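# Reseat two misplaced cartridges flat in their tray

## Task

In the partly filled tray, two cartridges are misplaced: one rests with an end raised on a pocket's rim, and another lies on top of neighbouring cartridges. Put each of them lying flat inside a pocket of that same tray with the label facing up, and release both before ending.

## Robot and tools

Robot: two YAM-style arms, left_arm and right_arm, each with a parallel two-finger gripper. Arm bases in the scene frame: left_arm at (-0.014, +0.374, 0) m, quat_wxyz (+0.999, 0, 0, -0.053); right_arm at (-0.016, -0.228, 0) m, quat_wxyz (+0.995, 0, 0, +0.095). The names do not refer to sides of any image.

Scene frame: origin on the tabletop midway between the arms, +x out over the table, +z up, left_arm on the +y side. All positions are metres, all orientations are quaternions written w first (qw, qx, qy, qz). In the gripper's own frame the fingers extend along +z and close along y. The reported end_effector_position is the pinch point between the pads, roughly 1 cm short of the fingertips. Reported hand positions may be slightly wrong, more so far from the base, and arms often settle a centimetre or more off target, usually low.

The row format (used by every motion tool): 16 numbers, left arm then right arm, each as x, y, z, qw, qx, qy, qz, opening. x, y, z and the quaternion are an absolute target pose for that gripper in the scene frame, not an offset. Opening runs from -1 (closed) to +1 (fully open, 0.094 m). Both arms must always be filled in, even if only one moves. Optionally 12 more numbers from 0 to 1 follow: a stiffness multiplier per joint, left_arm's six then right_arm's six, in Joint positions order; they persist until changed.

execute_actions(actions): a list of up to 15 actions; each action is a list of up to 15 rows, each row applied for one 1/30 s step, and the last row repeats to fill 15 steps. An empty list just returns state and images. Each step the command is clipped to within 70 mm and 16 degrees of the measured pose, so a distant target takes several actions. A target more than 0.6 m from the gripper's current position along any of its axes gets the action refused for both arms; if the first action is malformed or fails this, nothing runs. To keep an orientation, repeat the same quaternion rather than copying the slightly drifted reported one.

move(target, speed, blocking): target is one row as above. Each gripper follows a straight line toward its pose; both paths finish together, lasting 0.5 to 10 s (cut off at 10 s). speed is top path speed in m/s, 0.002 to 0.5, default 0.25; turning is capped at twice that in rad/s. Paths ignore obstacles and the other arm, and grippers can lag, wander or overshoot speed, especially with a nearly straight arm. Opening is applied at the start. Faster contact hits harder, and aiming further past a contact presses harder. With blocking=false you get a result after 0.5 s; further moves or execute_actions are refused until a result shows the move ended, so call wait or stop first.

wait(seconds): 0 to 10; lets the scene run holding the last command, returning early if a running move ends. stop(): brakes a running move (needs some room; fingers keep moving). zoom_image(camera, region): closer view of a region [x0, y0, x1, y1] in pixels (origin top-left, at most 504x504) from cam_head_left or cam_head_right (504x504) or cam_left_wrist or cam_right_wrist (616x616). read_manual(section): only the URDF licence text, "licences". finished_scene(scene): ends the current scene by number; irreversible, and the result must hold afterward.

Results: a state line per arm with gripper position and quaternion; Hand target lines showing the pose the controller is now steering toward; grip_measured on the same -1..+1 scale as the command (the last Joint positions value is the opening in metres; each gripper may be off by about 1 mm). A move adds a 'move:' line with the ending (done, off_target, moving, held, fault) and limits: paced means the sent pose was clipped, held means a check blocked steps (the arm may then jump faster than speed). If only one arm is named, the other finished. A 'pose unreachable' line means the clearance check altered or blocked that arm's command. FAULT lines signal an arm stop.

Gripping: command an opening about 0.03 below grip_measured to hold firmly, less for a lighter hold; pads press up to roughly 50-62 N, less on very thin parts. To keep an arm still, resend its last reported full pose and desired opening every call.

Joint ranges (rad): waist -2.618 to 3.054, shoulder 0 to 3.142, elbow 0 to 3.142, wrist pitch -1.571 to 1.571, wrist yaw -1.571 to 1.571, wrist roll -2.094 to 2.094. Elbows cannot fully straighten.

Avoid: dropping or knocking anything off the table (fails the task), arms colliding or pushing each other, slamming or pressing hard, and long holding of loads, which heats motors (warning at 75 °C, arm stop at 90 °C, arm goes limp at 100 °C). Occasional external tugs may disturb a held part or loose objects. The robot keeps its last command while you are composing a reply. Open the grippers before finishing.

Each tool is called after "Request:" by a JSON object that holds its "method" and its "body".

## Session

Request:
{"method": "execute_actions", "body": {"actions": []}}

Scene clock: 0.00 s.
left_arm: end_effector_position=(+0.1971, +0.1663, +0.3029) grip_measured=+1.000 end_effector_quat_wxyz=(+0.742, +0.363, +0.559, +0.064) | right_arm: end_effector_position=(+0.3147, -0.0155, +0.1970) grip_measured=+1.000 end_effector_quat_wxyz=(-0.129, +0.739, -0.649, -0.124)
Joint positions: left_arm=[-1.062  0.676  0.394  0.424 -0.672  0.75   0.094] | right_arm=[ 0.228  1.931  1.963 -1.466 -0.334 -1.259  0.094]
Joint velocities: left_arm=[ 0.012  0.002  0.012 -0.037 -0.022  0.051  0.   ] | right_arm=[-0.012  0.012 -0.007  0.022  0.037 -0.007  0.   ]
Motor temperatures (°C, as the motors report them): left_arm=[23 25 23 22 22 25] | right_arm=[22 28 24 22 24 23]
Hand target (left_arm): +0.196, +0.168, +0.312; +0.750, +0.351, +0.557, +0.056
Hand target (right_arm): +0.314, -0.014, +0.205; -0.141, +0.739, -0.646, -0.125
Joint stiffness scale: left_arm=[1. 1. 1. 1. 1. 1.] | right_arm=[1. 1. 1. 1. 1. 1.]

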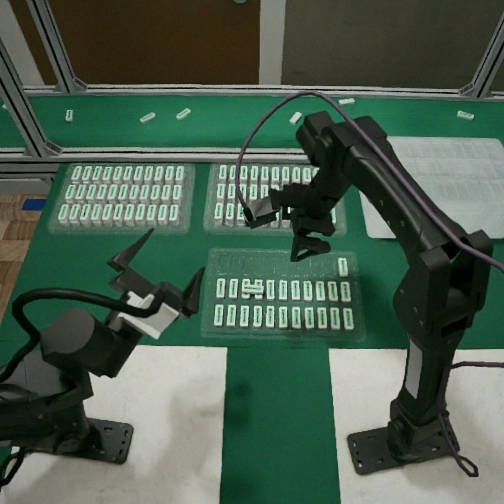

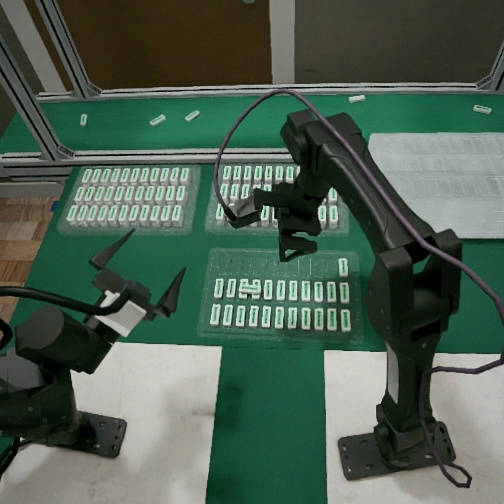

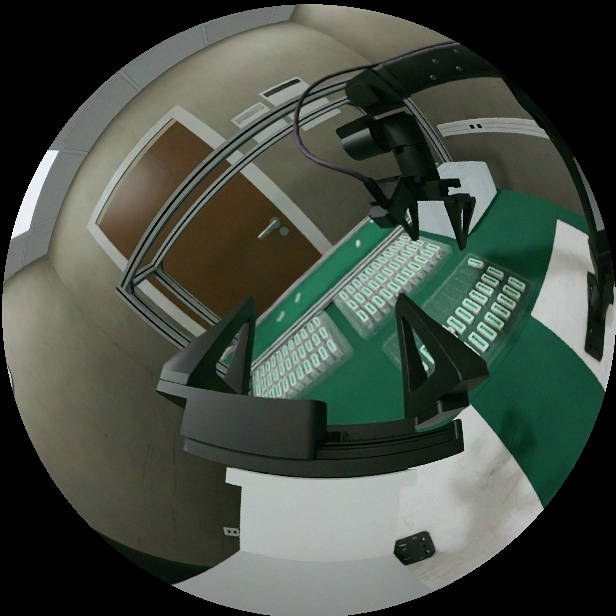

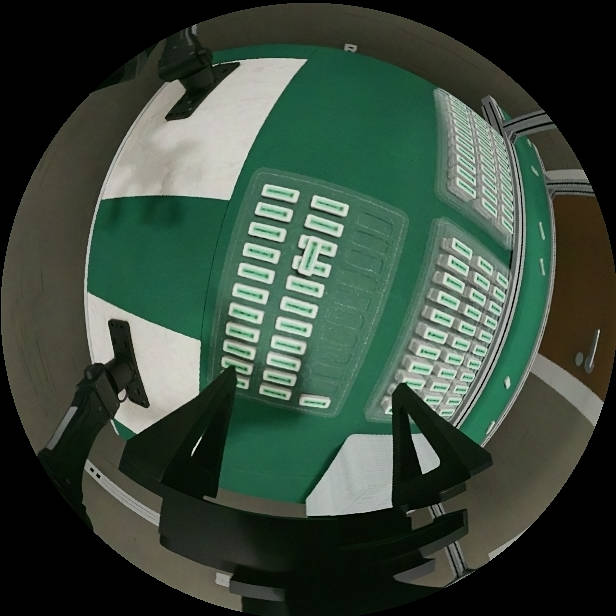

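Request:
{"method": "zoom_image", "body": {"camera": "cam_head_left", "region": [190, 240, 370, 350]}}

Region (190, 240, 370, 350) of cam_head_left's 504x504 image, scaled by 2.800, with more detail than that image has.

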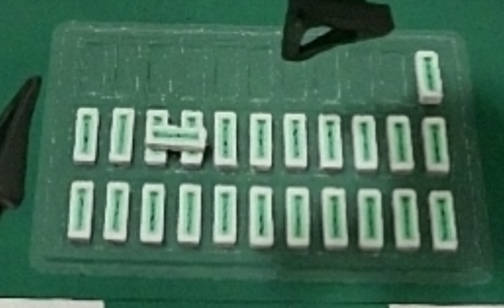

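Request:
{"method": "move", "body": {"target": [0.1971,0.25,0.3029,0.742,0.363,0.559,0.064,1, 0.318,0.058,0.065,0,0.707,-0.707,0,-0.2]}}

Scene clock: 9.57 s.
left_arm: end_effector_position=(+0.2029, +0.2475, +0.2962) grip_measured=+1.000 end_effector_quat_wxyz=(+0.733, +0.370, +0.567, +0.067) | right_arm: end_effector_position=(+0.3113, +0.0521, +0.0517) grip_measured=-0.198 end_effector_quat_wxyz=(-0.022, -0.708, +0.706, +0.003)
Joint positions: left_arm=[-0.539  0.276  0.38  -0.02  -0.156  0.683  0.094] | right_arm=[ 0.513  2.272  1.95  -1.293 -0.002 -0.869  0.038]
Joint velocities: left_arm=[ 0.022 -0.002 -0.022 -0.095 -0.022  0.022  0.   ] | right_arm=[-0.017 -0.012 -0.012  0.11   0.007 -0.007  0.   ]
Motor temperatures (°C, as the motors report them): left_arm=[23 25 24 23 22 25] | right_arm=[22 30 25 22 24 23]
Hand target (left_arm): +0.199, +0.251, +0.303; +0.741, +0.361, +0.562, +0.061
Hand target (right_arm): +0.319, +0.059, +0.066; -0.004, +0.707, -0.707, +0.001
Off the commanded pose (left_arm): 0.009 m, 2 deg.
Off the commanded pose (right_arm): 0.016 m, 3 deg.
Joint stiffness scale: left_arm=[1. 1. 1. 1. 1. 1.] | right_arm=[1. 1. 1. 1. 1. 1.]
move: off_target (right_arm)

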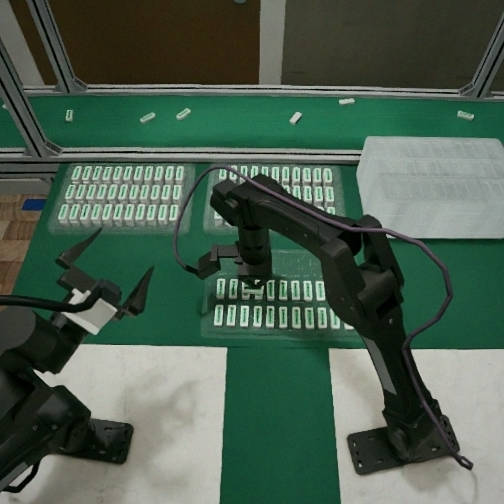

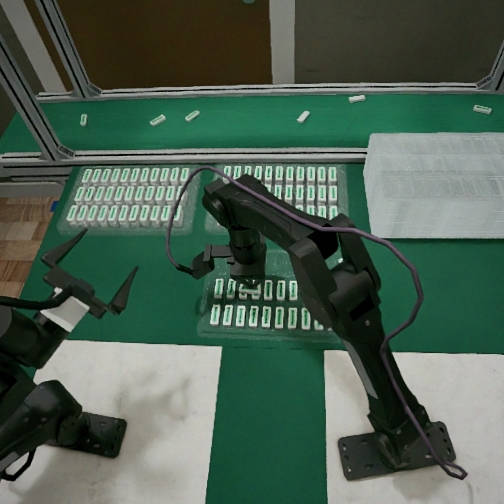

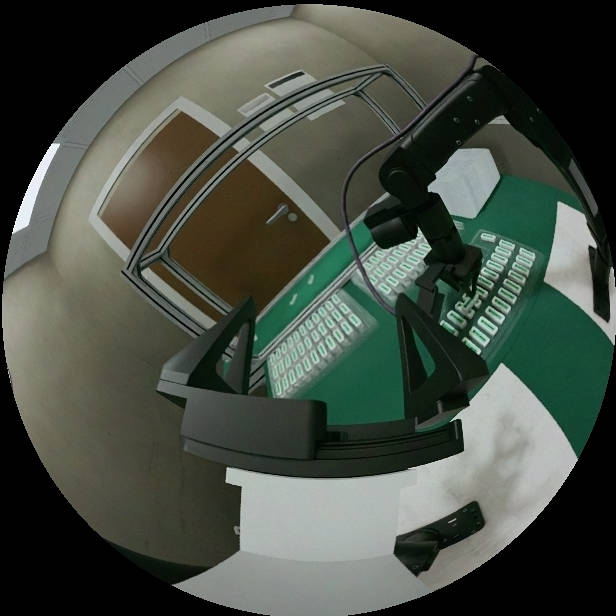

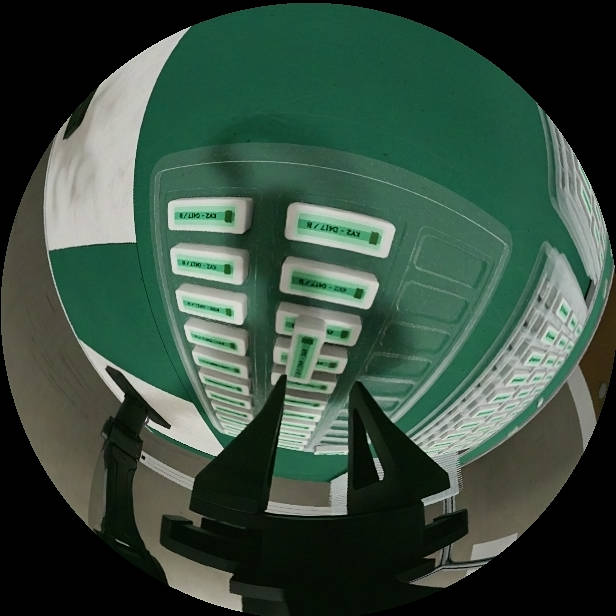

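Request:
{"method": "move", "body": {"target": [0.1971,0.25,0.3029,0.742,0.363,0.559,0.064,1, 0.306,0.055,0.029,0,0.707,-0.707,0,-0.2], "speed": 0.03}}

Request:
{"method": "move", "body": {"target": [0.1971,0.25,0.3029,0.742,0.363,0.559,0.064,1, 0.306,0.055,0.029,0,0.707,-0.707,0,-0.9]}}

Scene clock: 19.57 s.
left_arm: end_effector_position=(+0.2025, +0.2469, +0.2961) grip_measured=+1.000 end_effector_quat_wxyz=(+0.733, +0.371, +0.567, +0.066) | right_arm: end_effector_position=(+0.3073, +0.0484, +0.0304) grip_measured=-0.198 end_effector_quat_wxyz=(-0.013, -0.704, +0.710, +0.001)
Joint positions: left_arm=[-0.543  0.276  0.38  -0.02  -0.158  0.682  0.094] | right_arm=[ 0.513  2.241  1.815 -1.171 -0.    -0.858  0.038]
Joint velocities: left_arm=[-0.022 -0.012 -0.007  0.066  0.022  0.007  0.   ] | right_arm=[ 0.007 -0.007 -0.012  0.051 -0.007  0.007 -0.001]
Motor temperatures (°C, as the motors report them): left_arm=[23 25 25 24 22 25] | right_arm=[22 32 26 22 24 23]
Hand target (left_arm): +0.198, +0.250, +0.303; +0.742, +0.363, +0.559, +0.064
Hand target (right_arm): +0.306, +0.055, +0.029; +0.001, +0.707, -0.707, -0.001
Off the commanded pose (left_arm): 0.009 m, 2 deg.
Off the commanded pose (right_arm): 0.007 m, 2 deg.
Joint stiffness scale: left_arm=[1. 1. 1. 1. 1. 1.] | right_arm=[1. 1. 1. 1. 1. 1.]
move: done

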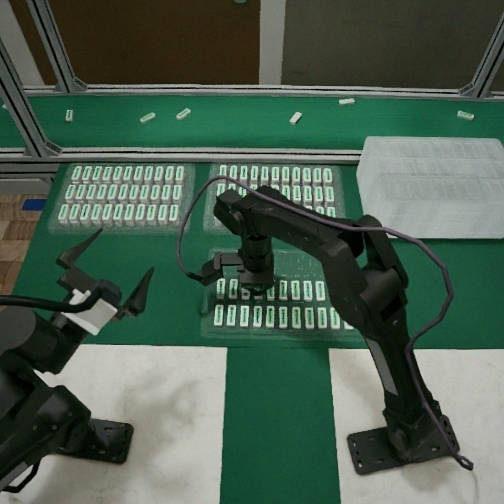

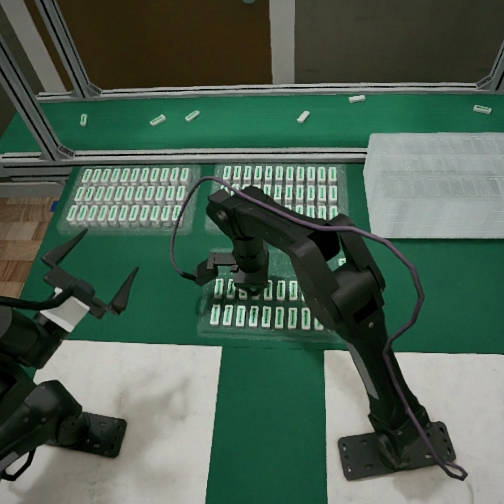

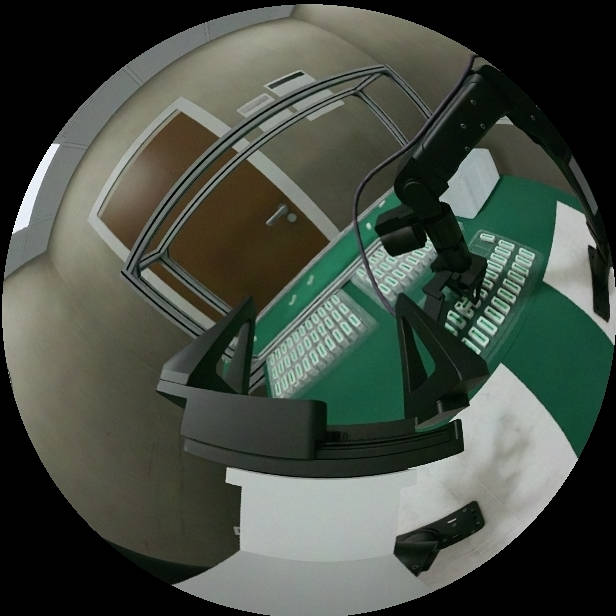

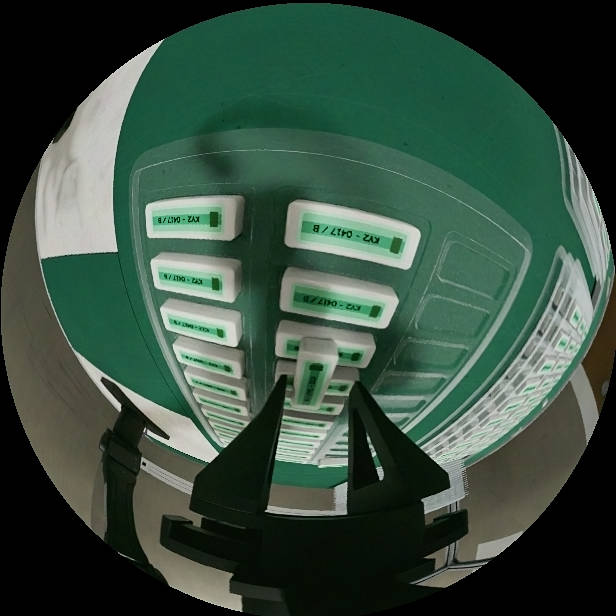

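Scene clock: 20.27 s.
left_arm: end_effector_position=(+0.2026, +0.2470, +0.2961) grip_measured=+1.000 end_effector_quat_wxyz=(+0.733, +0.371, +0.567, +0.066) | right_arm: end_effector_position=(+0.3085, +0.0488, +0.0304) grip_measured=-0.669 end_effector_quat_wxyz=(-0.011, -0.704, +0.710, -0.000)
Joint positions: left_arm=[-0.543  0.276  0.38  -0.02  -0.159  0.682  0.094] | right_arm=[ 0.513  2.241  1.815 -1.166  0.003 -0.857  0.016]
Joint velocities: left_arm=[-0.007  0.002 -0.012 -0.022  0.022 -0.022  0.   ] | right_arm=[-0.002  0.007  0.012  0.007  0.007  0.051 -0.   ]
Motor temperatures (°C, as the motors report them): left_arm=[23 25 25 24 22 25] | right_arm=[22 32 26 22 24 23]
Hand target (left_arm): +0.198, +0.250, +0.303; +0.742, +0.363, +0.559, +0.064
Hand target (right_arm): +0.306, +0.055, +0.029; +0.000, +0.707, -0.707, -0.000
Off the commanded pose (left_arm): 0.009 m, 2 deg.
Off the commanded pose (right_arm): 0.007 m, 1 deg.
Joint stiffness scale: left_arm=[1. 1. 1. 1. 1. 1.] | right_arm=[1. 1. 1. 1. 1. 1.]
move: done

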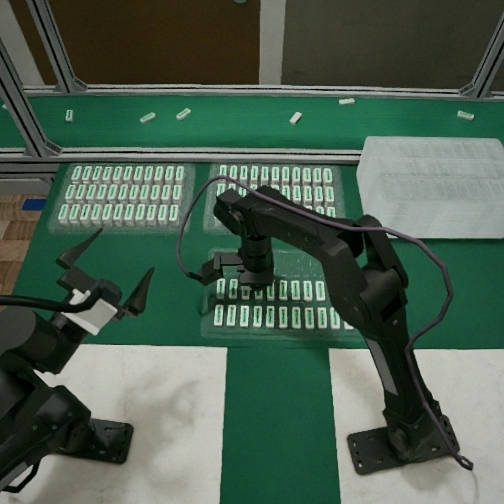

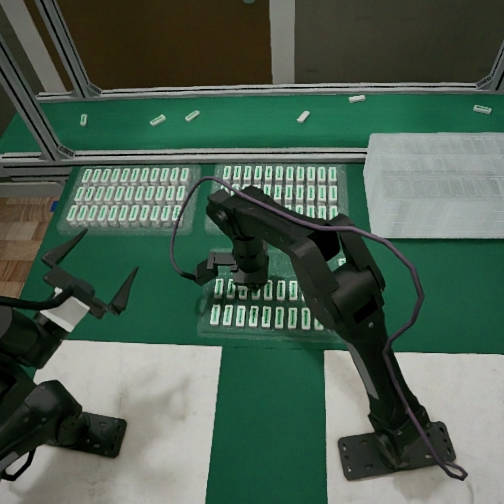

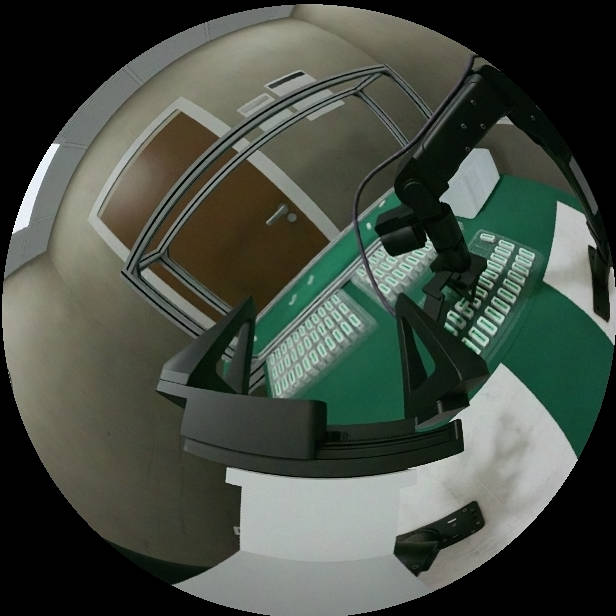

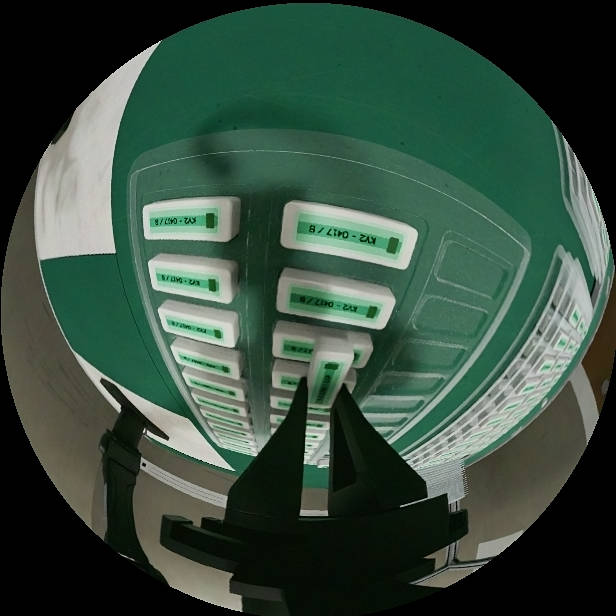

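Request:
{"method": "move", "body": {"target": [0.1971,0.25,0.3029,0.742,0.363,0.559,0.064,1, 0.306,0.05,0.09,0,0.707,-0.707,0,-0.9], "speed": 0.1}}

Request:
{"method": "move", "body": {"target": [0.1971,0.25,0.3029,0.742,0.363,0.559,0.064,1, 0.372,-0.035,0.08,0,0,-1,0,-0.9], "speed": 0.3}}

Request:
{"method": "move", "body": {"target": [0.1971,0.25,0.3029,0.742,0.363,0.559,0.064,1, 0.372,-0.035,0.045,0,0,-1,0,-0.9], "speed": 0.05}}

Request:
{"method": "zoom_image", "body": {"camera": "cam_head_left", "region": [190, 230, 370, 350]}}

Scene clock: 31.63 s.
left_arm: end_effector_position=(+0.2026, +0.2470, +0.2961) grip_measured=+1.000 end_effector_quat_wxyz=(+0.733, +0.371, +0.567, +0.066) | right_arm: end_effector_position=(+0.3043, +0.0452, +0.0738) grip_measured=-0.669 end_effector_quat_wxyz=(-0.016, -0.704, +0.710, -0.000)
Joint positions: left_arm=[-0.543  0.276  0.38  -0.02  -0.159  0.682  0.094] | right_arm=[ 0.513  2.206  1.93  -1.326  0.003 -0.857  0.016]
Joint velocities: left_arm=[-0.002  0.007 -0.007 -0.081  0.007  0.007  0.   ] | right_arm=[ 0.027 -0.002 -0.012 -0.095 -0.007  0.022 -0.   ]
Motor temperatures (°C, as the motors report them): left_arm=[23 25 26 25 22 25] | right_arm=[22 33 25 22 24 23]
Hand target (left_arm): +0.198, +0.250, +0.303; +0.742, +0.363, +0.559, +0.064
Hand target (right_arm): +0.305, +0.049, +0.090; -0.000, +0.707, -0.707, -0.000
Off the commanded pose (left_arm): 0.009 m, 2 deg.
Off the commanded pose (right_arm): 0.017 m, 2 deg.
Joint stiffness scale: left_arm=[1. 1. 1. 1. 1. 1.] | right_arm=[1. 1. 1. 1. 1. 1.]
move: off_target (right_arm)

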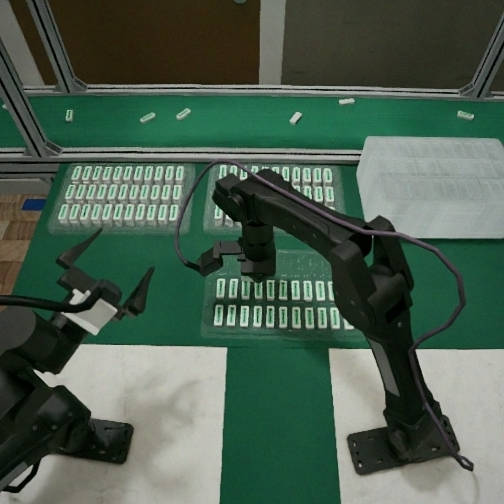

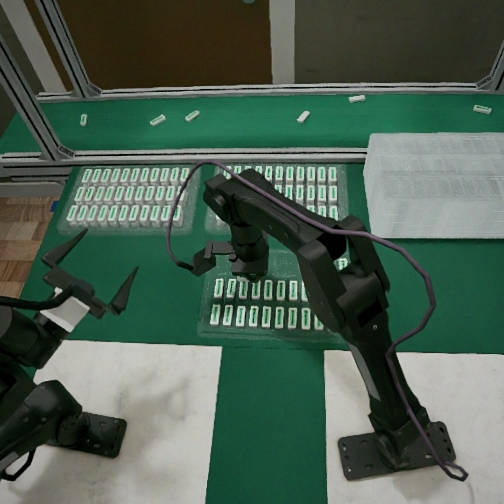

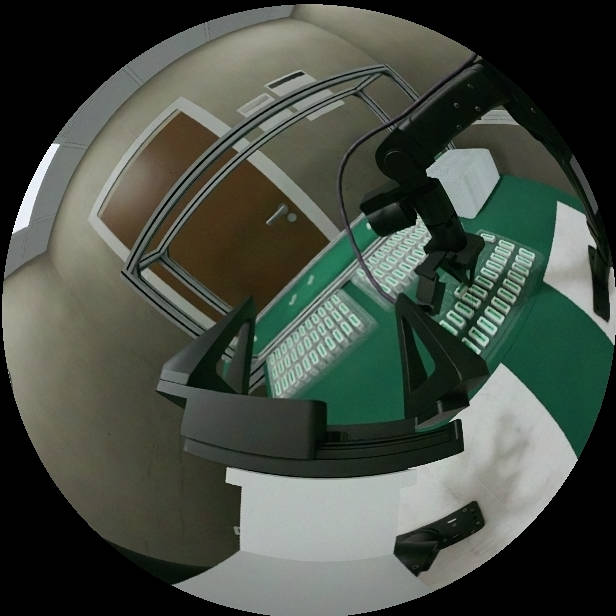

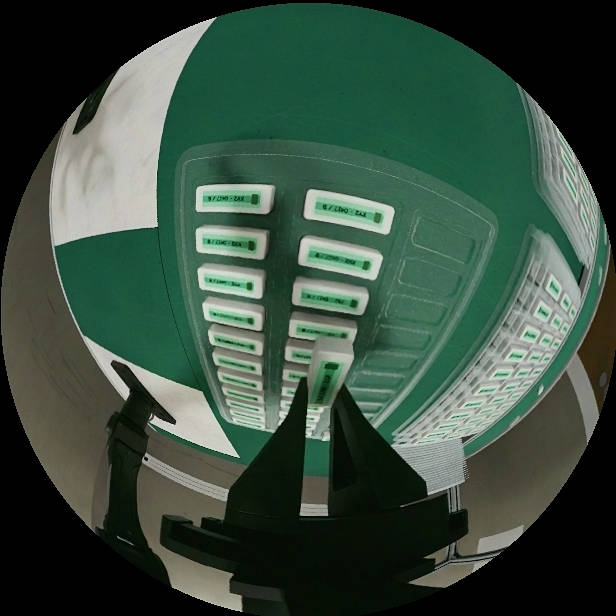

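Scene clock: 34.80 s.
left_arm: end_effector_position=(+0.2026, +0.2471, +0.2961) grip_measured=+1.000 end_effector_quat_wxyz=(+0.733, +0.371, +0.567, +0.066) | right_arm: end_effector_position=(+0.3661, -0.0336, +0.0747) grip_measured=-0.669 end_effector_quat_wxyz=(-0.007, -0.009, +1.000, -0.005)
Joint positions: left_arm=[-0.543  0.276  0.38  -0.02  -0.159  0.682  0.094] | right_arm=[ 0.278  2.225  1.964 -1.327  0.003  0.451  0.016]
Joint velocities: left_arm=[ 0.007 -0.002  0.007  0.095 -0.007  0.022  0.   ] | right_arm=[-0.012 -0.002 -0.002 -0.066  0.007  0.007 -0.002]
Motor temperatures (°C, as the motors report them): left_arm=[23 25 26 25 22 25] | right_arm=[22 34 25 22 24 23]
Hand target (left_arm): +0.198, +0.250, +0.303; +0.742, +0.363, +0.559, +0.064
Hand target (right_arm): +0.372, -0.035, +0.080; -0.000, +0.000, +1.000, -0.001
Off the commanded pose (left_arm): 0.009 m, 2 deg.
Off the commanded pose (right_arm): 0.008 m, 1 deg.
Joint stiffness scale: left_arm=[1. 1. 1. 1. 1. 1.] | right_arm=[1. 1. 1. 1. 1. 1.]
move: done

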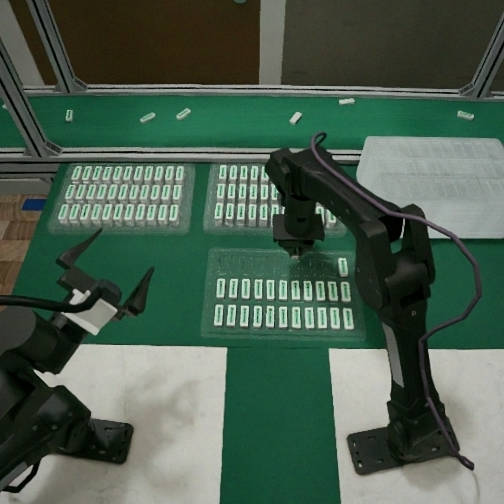

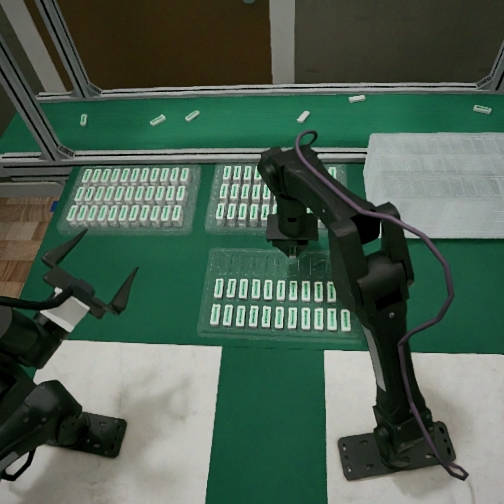

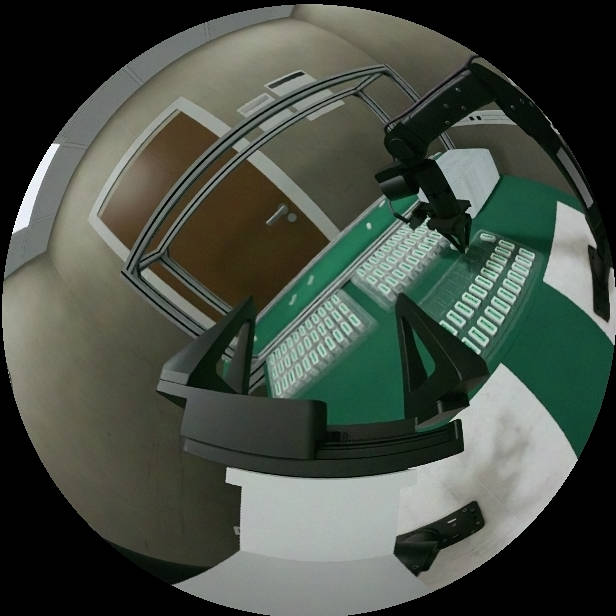

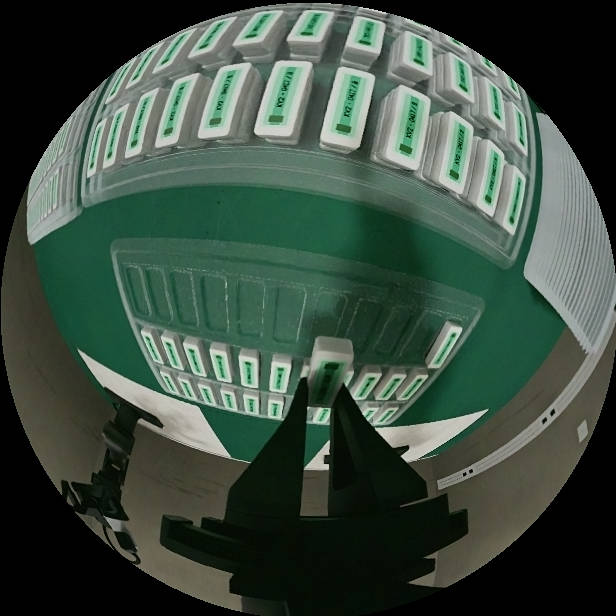

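Scene clock: 35.87 s.
left_arm: end_effector_position=(+0.2026, +0.2471, +0.2961) grip_measured=+1.000 end_effector_quat_wxyz=(+0.733, +0.371, +0.567, +0.066) | right_arm: end_effector_position=(+0.3684, -0.0325, +0.0455) grip_measured=-0.669 end_effector_quat_wxyz=(-0.006, -0.008, +1.000, -0.005)
Joint positions: left_arm=[-0.543  0.276  0.38  -0.02  -0.159  0.682  0.094] | right_arm=[ 0.278  2.245  1.882 -1.223  0.003  0.453  0.016]
Joint velocities: left_arm=[ 0.012 -0.017 -0.007  0.037 -0.037 -0.066  0.   ] | right_arm=[ 0.007 -0.017 -0.002  0.007  0.022  0.007  0.001]
Motor temperatures (°C, as the motors report them): left_arm=[23 25 26 25 22 25] | right_arm=[22 34 25 22 24 23]
Hand target (left_arm): +0.198, +0.250, +0.303; +0.742, +0.363, +0.559, +0.064
Hand target (right_arm): +0.372, -0.035, +0.045; -0.000, -0.000, +1.000, +0.000
Off the commanded pose (left_arm): 0.009 m, 2 deg.
Off the commanded pose (right_arm): 0.004 m, 1 deg.
Joint stiffness scale: left_arm=[1. 1. 1. 1. 1. 1.] | right_arm=[1. 1. 1. 1. 1. 1.]
move: done

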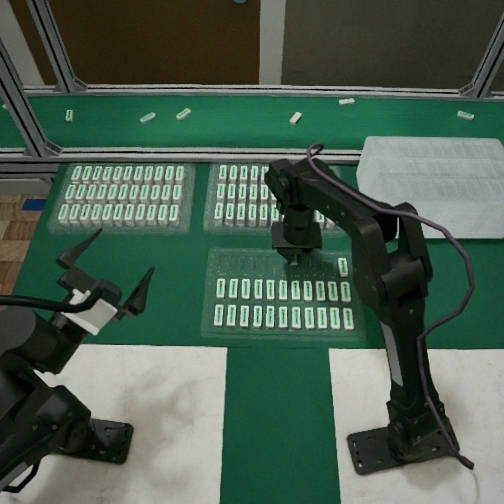

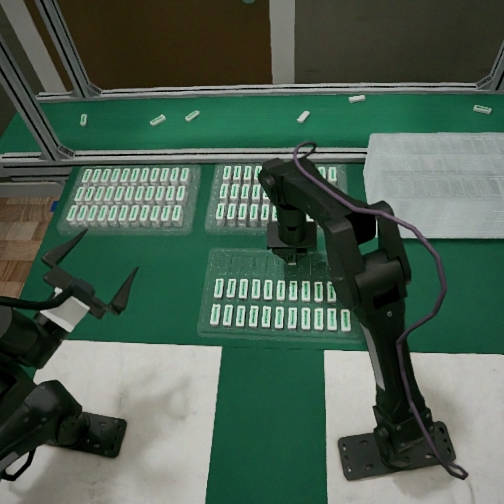

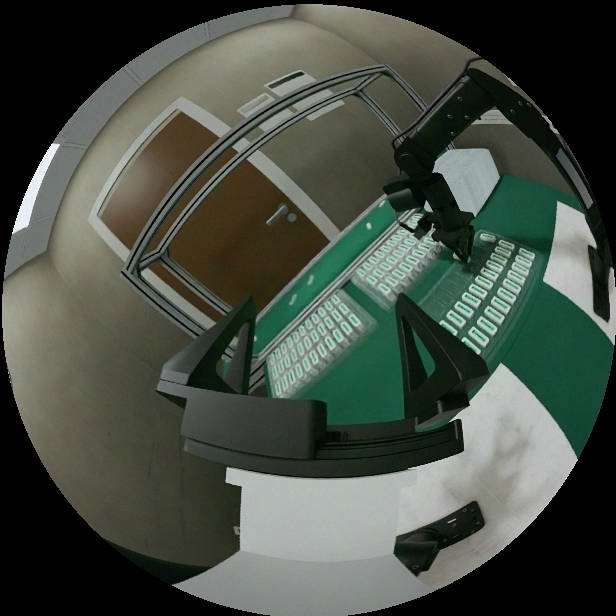

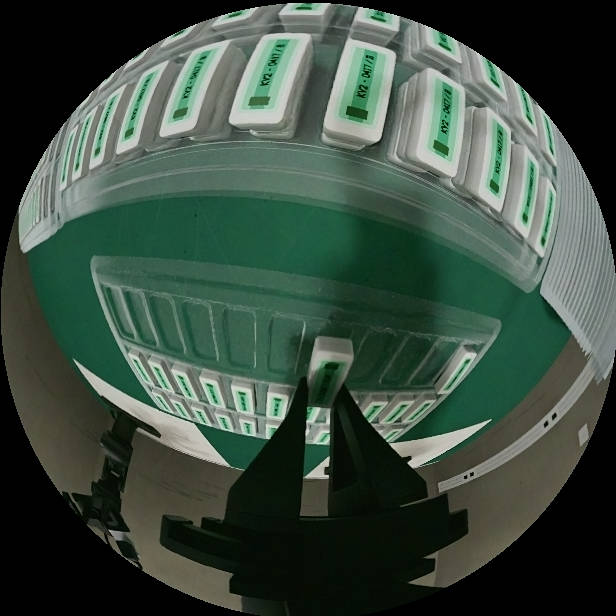

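Region (190, 230, 370, 350) of cam_head_left's 504x504 image, scaled by 2.800, with more detail than that image has.

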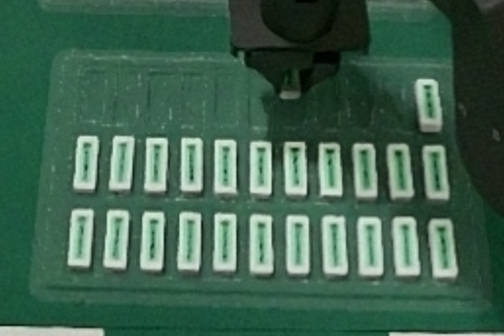

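Request:
{"method": "move", "body": {"target": [0.1971,0.25,0.3029,0.742,0.363,0.559,0.064,1, 0.35,-0.035,0.055,0,0,-1,0,-0.9], "speed": 0.05}}

Request:
{"method": "move", "body": {"target": [0.1971,0.25,0.3029,0.742,0.363,0.559,0.064,1, 0.356,-0.035,0.03,0,0,-1,0,-0.9], "speed": 0.03}}

Request:
{"method": "zoom_image", "body": {"camera": "cam_head_left", "region": [190, 230, 370, 350]}}

Scene clock: 44.97 s.
left_arm: end_effector_position=(+0.2026, +0.2471, +0.2961) grip_measured=+1.000 end_effector_quat_wxyz=(+0.733, +0.371, +0.567, +0.066) | right_arm: end_effector_position=(+0.3501, -0.0417, +0.0475) grip_measured=-0.669 end_effector_quat_wxyz=(-0.015, +0.004, +1.000, -0.009)
Joint positions: left_arm=[-0.543  0.276  0.38  -0.02  -0.159  0.682  0.094] | right_arm=[ 0.278  2.176  1.777 -1.206  0.003  0.476  0.016]
Joint velocities: left_arm=[-0.002  0.007  0.007 -0.007  0.037 -0.037  0.   ] | right_arm=[-0.007 -0.007 -0.007  0.066 -0.007  0.022  0.   ]
Motor temperatures (°C, as the motors report them): left_arm=[23 25 26 26 22 25] | right_arm=[22 34 25 22 24 23]
Hand target (left_arm): +0.198, +0.250, +0.303; +0.742, +0.363, +0.559, +0.064
Hand target (right_arm): +0.350, -0.035, +0.055; -0.001, +0.000, +1.000, +0.000
Off the commanded pose (left_arm): 0.009 m, 2 deg.
Off the commanded pose (right_arm): 0.010 m, 2 deg.
Joint stiffness scale: left_arm=[1. 1. 1. 1. 1. 1.] | right_arm=[1. 1. 1. 1. 1. 1.]
move: done

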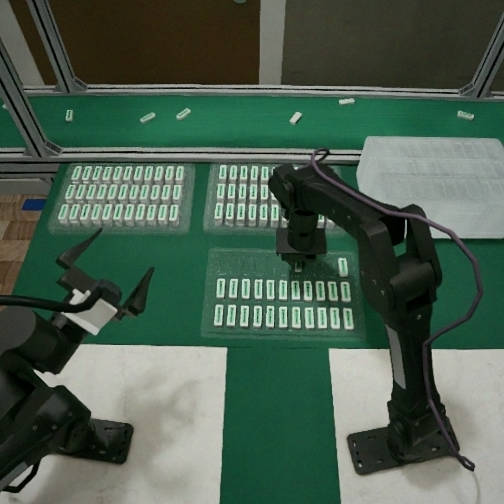

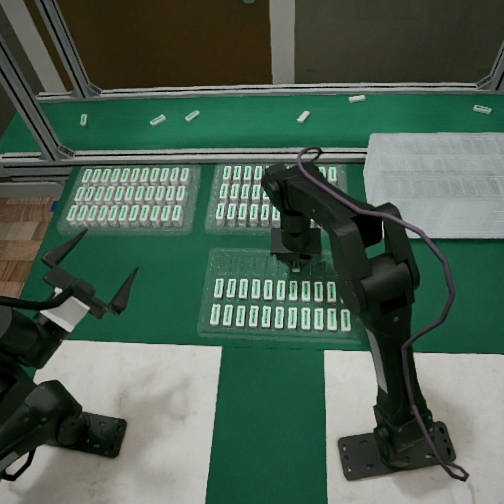

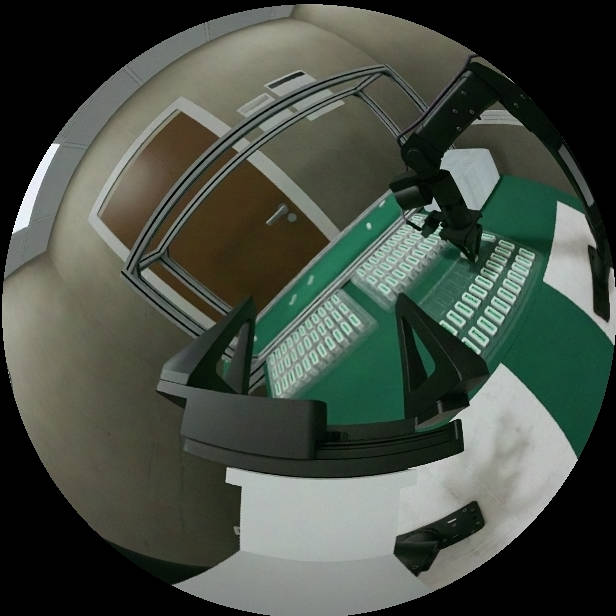

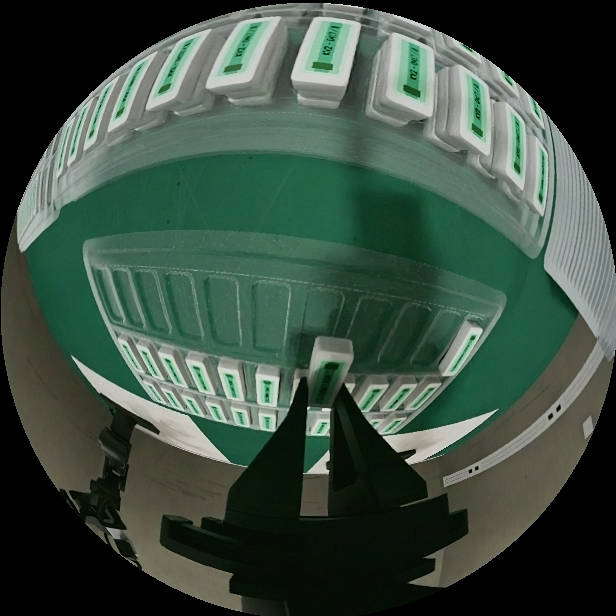

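Scene clock: 46.00 s.
left_arm: end_effector_position=(+0.2026, +0.2471, +0.2961) grip_measured=+1.000 end_effector_quat_wxyz=(+0.733, +0.371, +0.567, +0.066) | right_arm: end_effector_position=(+0.3558, -0.0389, +0.0315) grip_measured=-0.669 end_effector_quat_wxyz=(-0.005, +0.004, +1.000, -0.004)
Joint positions: left_arm=[-0.543  0.276  0.38  -0.02  -0.159  0.682  0.094] | right_arm=[ 0.278  2.193  1.74  -1.131  0.003  0.476  0.016]
Joint velocities: left_arm=[ 0.002  0.007  0.007 -0.037 -0.007 -0.007  0.   ] | right_arm=[-0.002 -0.017  0.012  0.022  0.095  0.022 -0.001]
Motor temperatures (°C, as the motors report them): left_arm=[23 25 26 26 22 25] | right_arm=[22 34 25 22 24 23]
Hand target (left_arm): +0.198, +0.250, +0.303; +0.742, +0.363, +0.559, +0.064
Hand target (right_arm): +0.356, -0.035, +0.030; -0.000, +0.000, +1.000, +0.000
Off the commanded pose (left_arm): 0.009 m, 2 deg.
Off the commanded pose (right_arm): 0.004 m, 1 deg.
Joint stiffness scale: left_arm=[1. 1. 1. 1. 1. 1.] | right_arm=[1. 1. 1. 1. 1. 1.]
move: done

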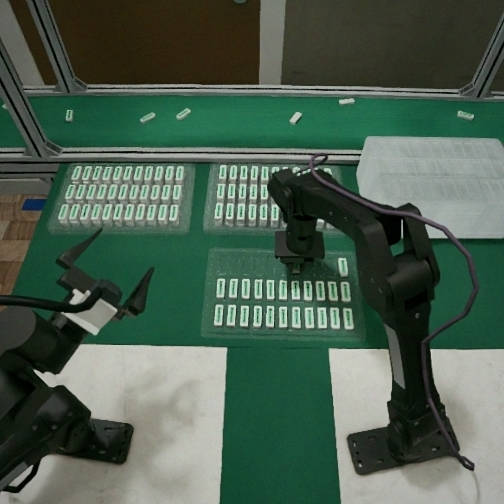

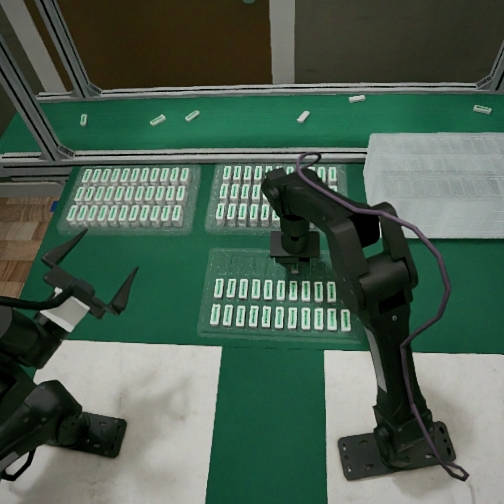

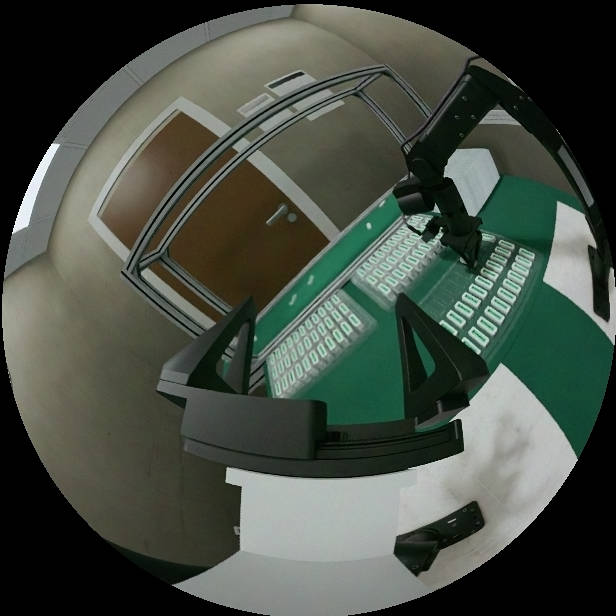

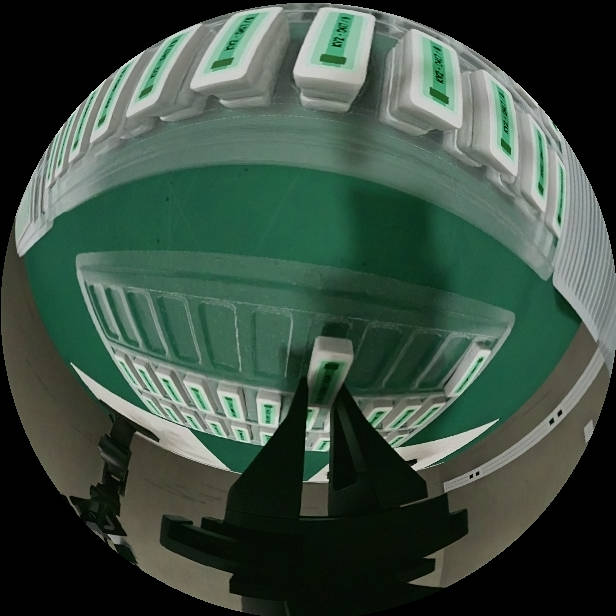

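Region (190, 230, 370, 350) of cam_head_left's 504x504 image, scaled by 2.800, with more detail than that image has.

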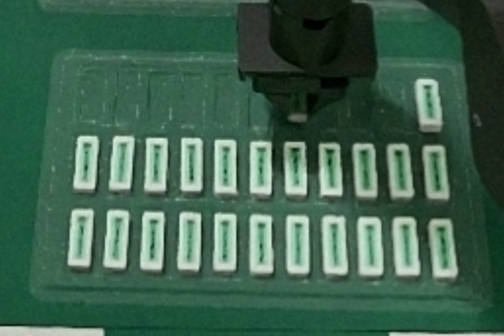

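Request:
{"method": "move", "body": {"target": [0.1971,0.25,0.3029,0.742,0.363,0.559,0.064,1, 0.356,-0.027,0.033,0,0,-1,0,-0.9], "speed": 0.03}}

Request:
{"method": "zoom_image", "body": {"camera": "cam_head_left", "region": [190, 230, 370, 350]}}

Scene clock: 56.07 s.
left_arm: end_effector_position=(+0.2026, +0.2471, +0.2961) grip_measured=+1.000 end_effector_quat_wxyz=(+0.733, +0.371, +0.567, +0.066) | right_arm: end_effector_position=(+0.3537, -0.0340, +0.0315) grip_measured=-0.669 end_effector_quat_wxyz=(-0.004, +0.003, +1.000, -0.004)
Joint positions: left_arm=[-0.543  0.276  0.38  -0.02  -0.159  0.682  0.094] | right_arm=[ 0.29   2.193  1.74  -1.129  0.003  0.487  0.016]
Joint velocities: left_arm=[-0.007  0.002 -0.027  0.007  0.022 -0.007  0.   ] | right_arm=[-0.032 -0.032 -0.002  0.022 -0.037 -0.037 -0.   ]
Motor temperatures (°C, as the motors report them): left_arm=[23 25 26 26 22 25] | right_arm=[22 34 25 22 24 23]
Hand target (left_arm): +0.198, +0.250, +0.303; +0.742, +0.363, +0.559, +0.064
Hand target (right_arm): +0.356, -0.027, +0.033; +0.000, +0.000, +1.000, +0.000
Off the commanded pose (left_arm): 0.009 m, 2 deg.
Off the commanded pose (right_arm): 0.008 m, 1 deg.
Joint stiffness scale: left_arm=[1. 1. 1. 1. 1. 1.] | right_arm=[1. 1. 1. 1. 1. 1.]
move: done

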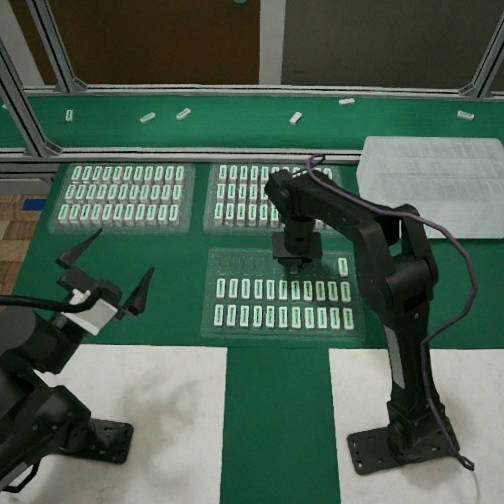

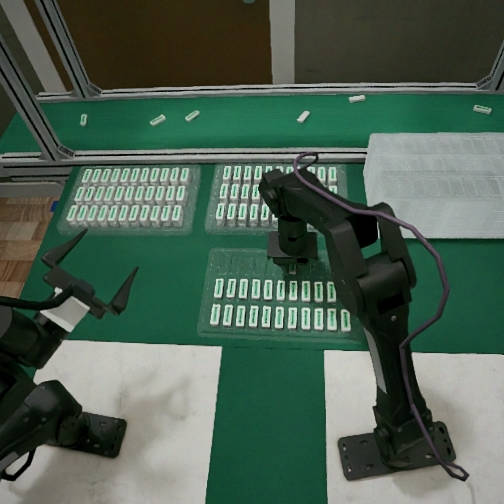

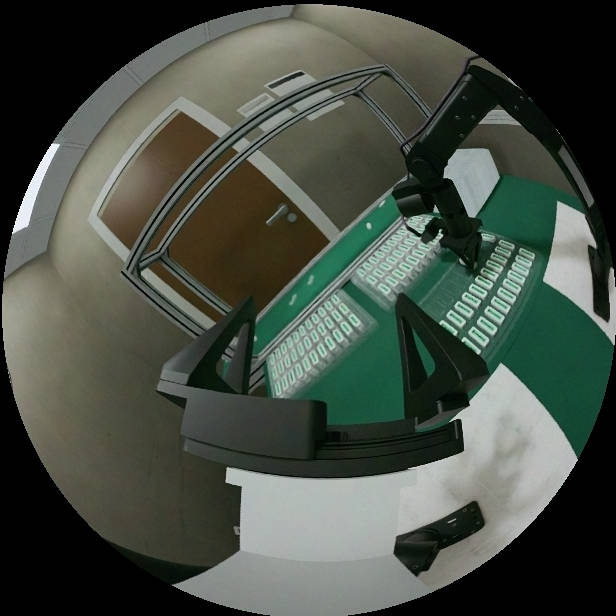

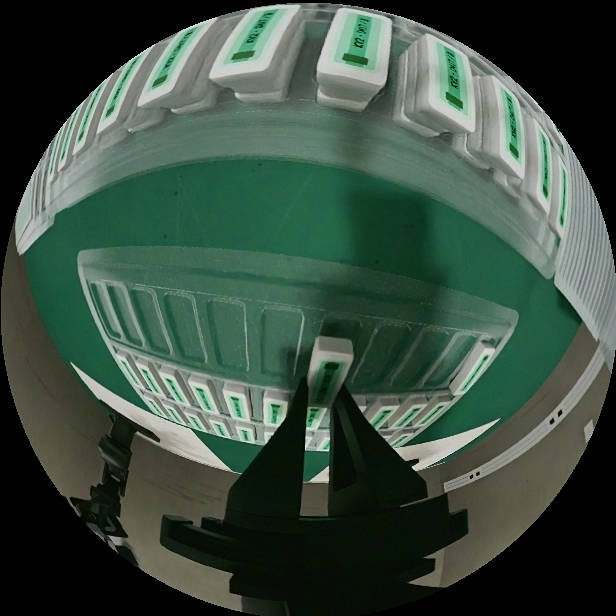

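Region (190, 230, 370, 350) of cam_head_left's 504x504 image, scaled by 2.800, with more detail than that image has.

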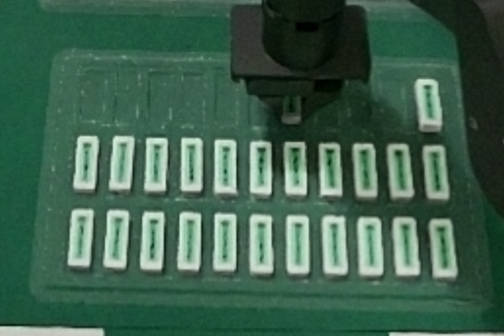

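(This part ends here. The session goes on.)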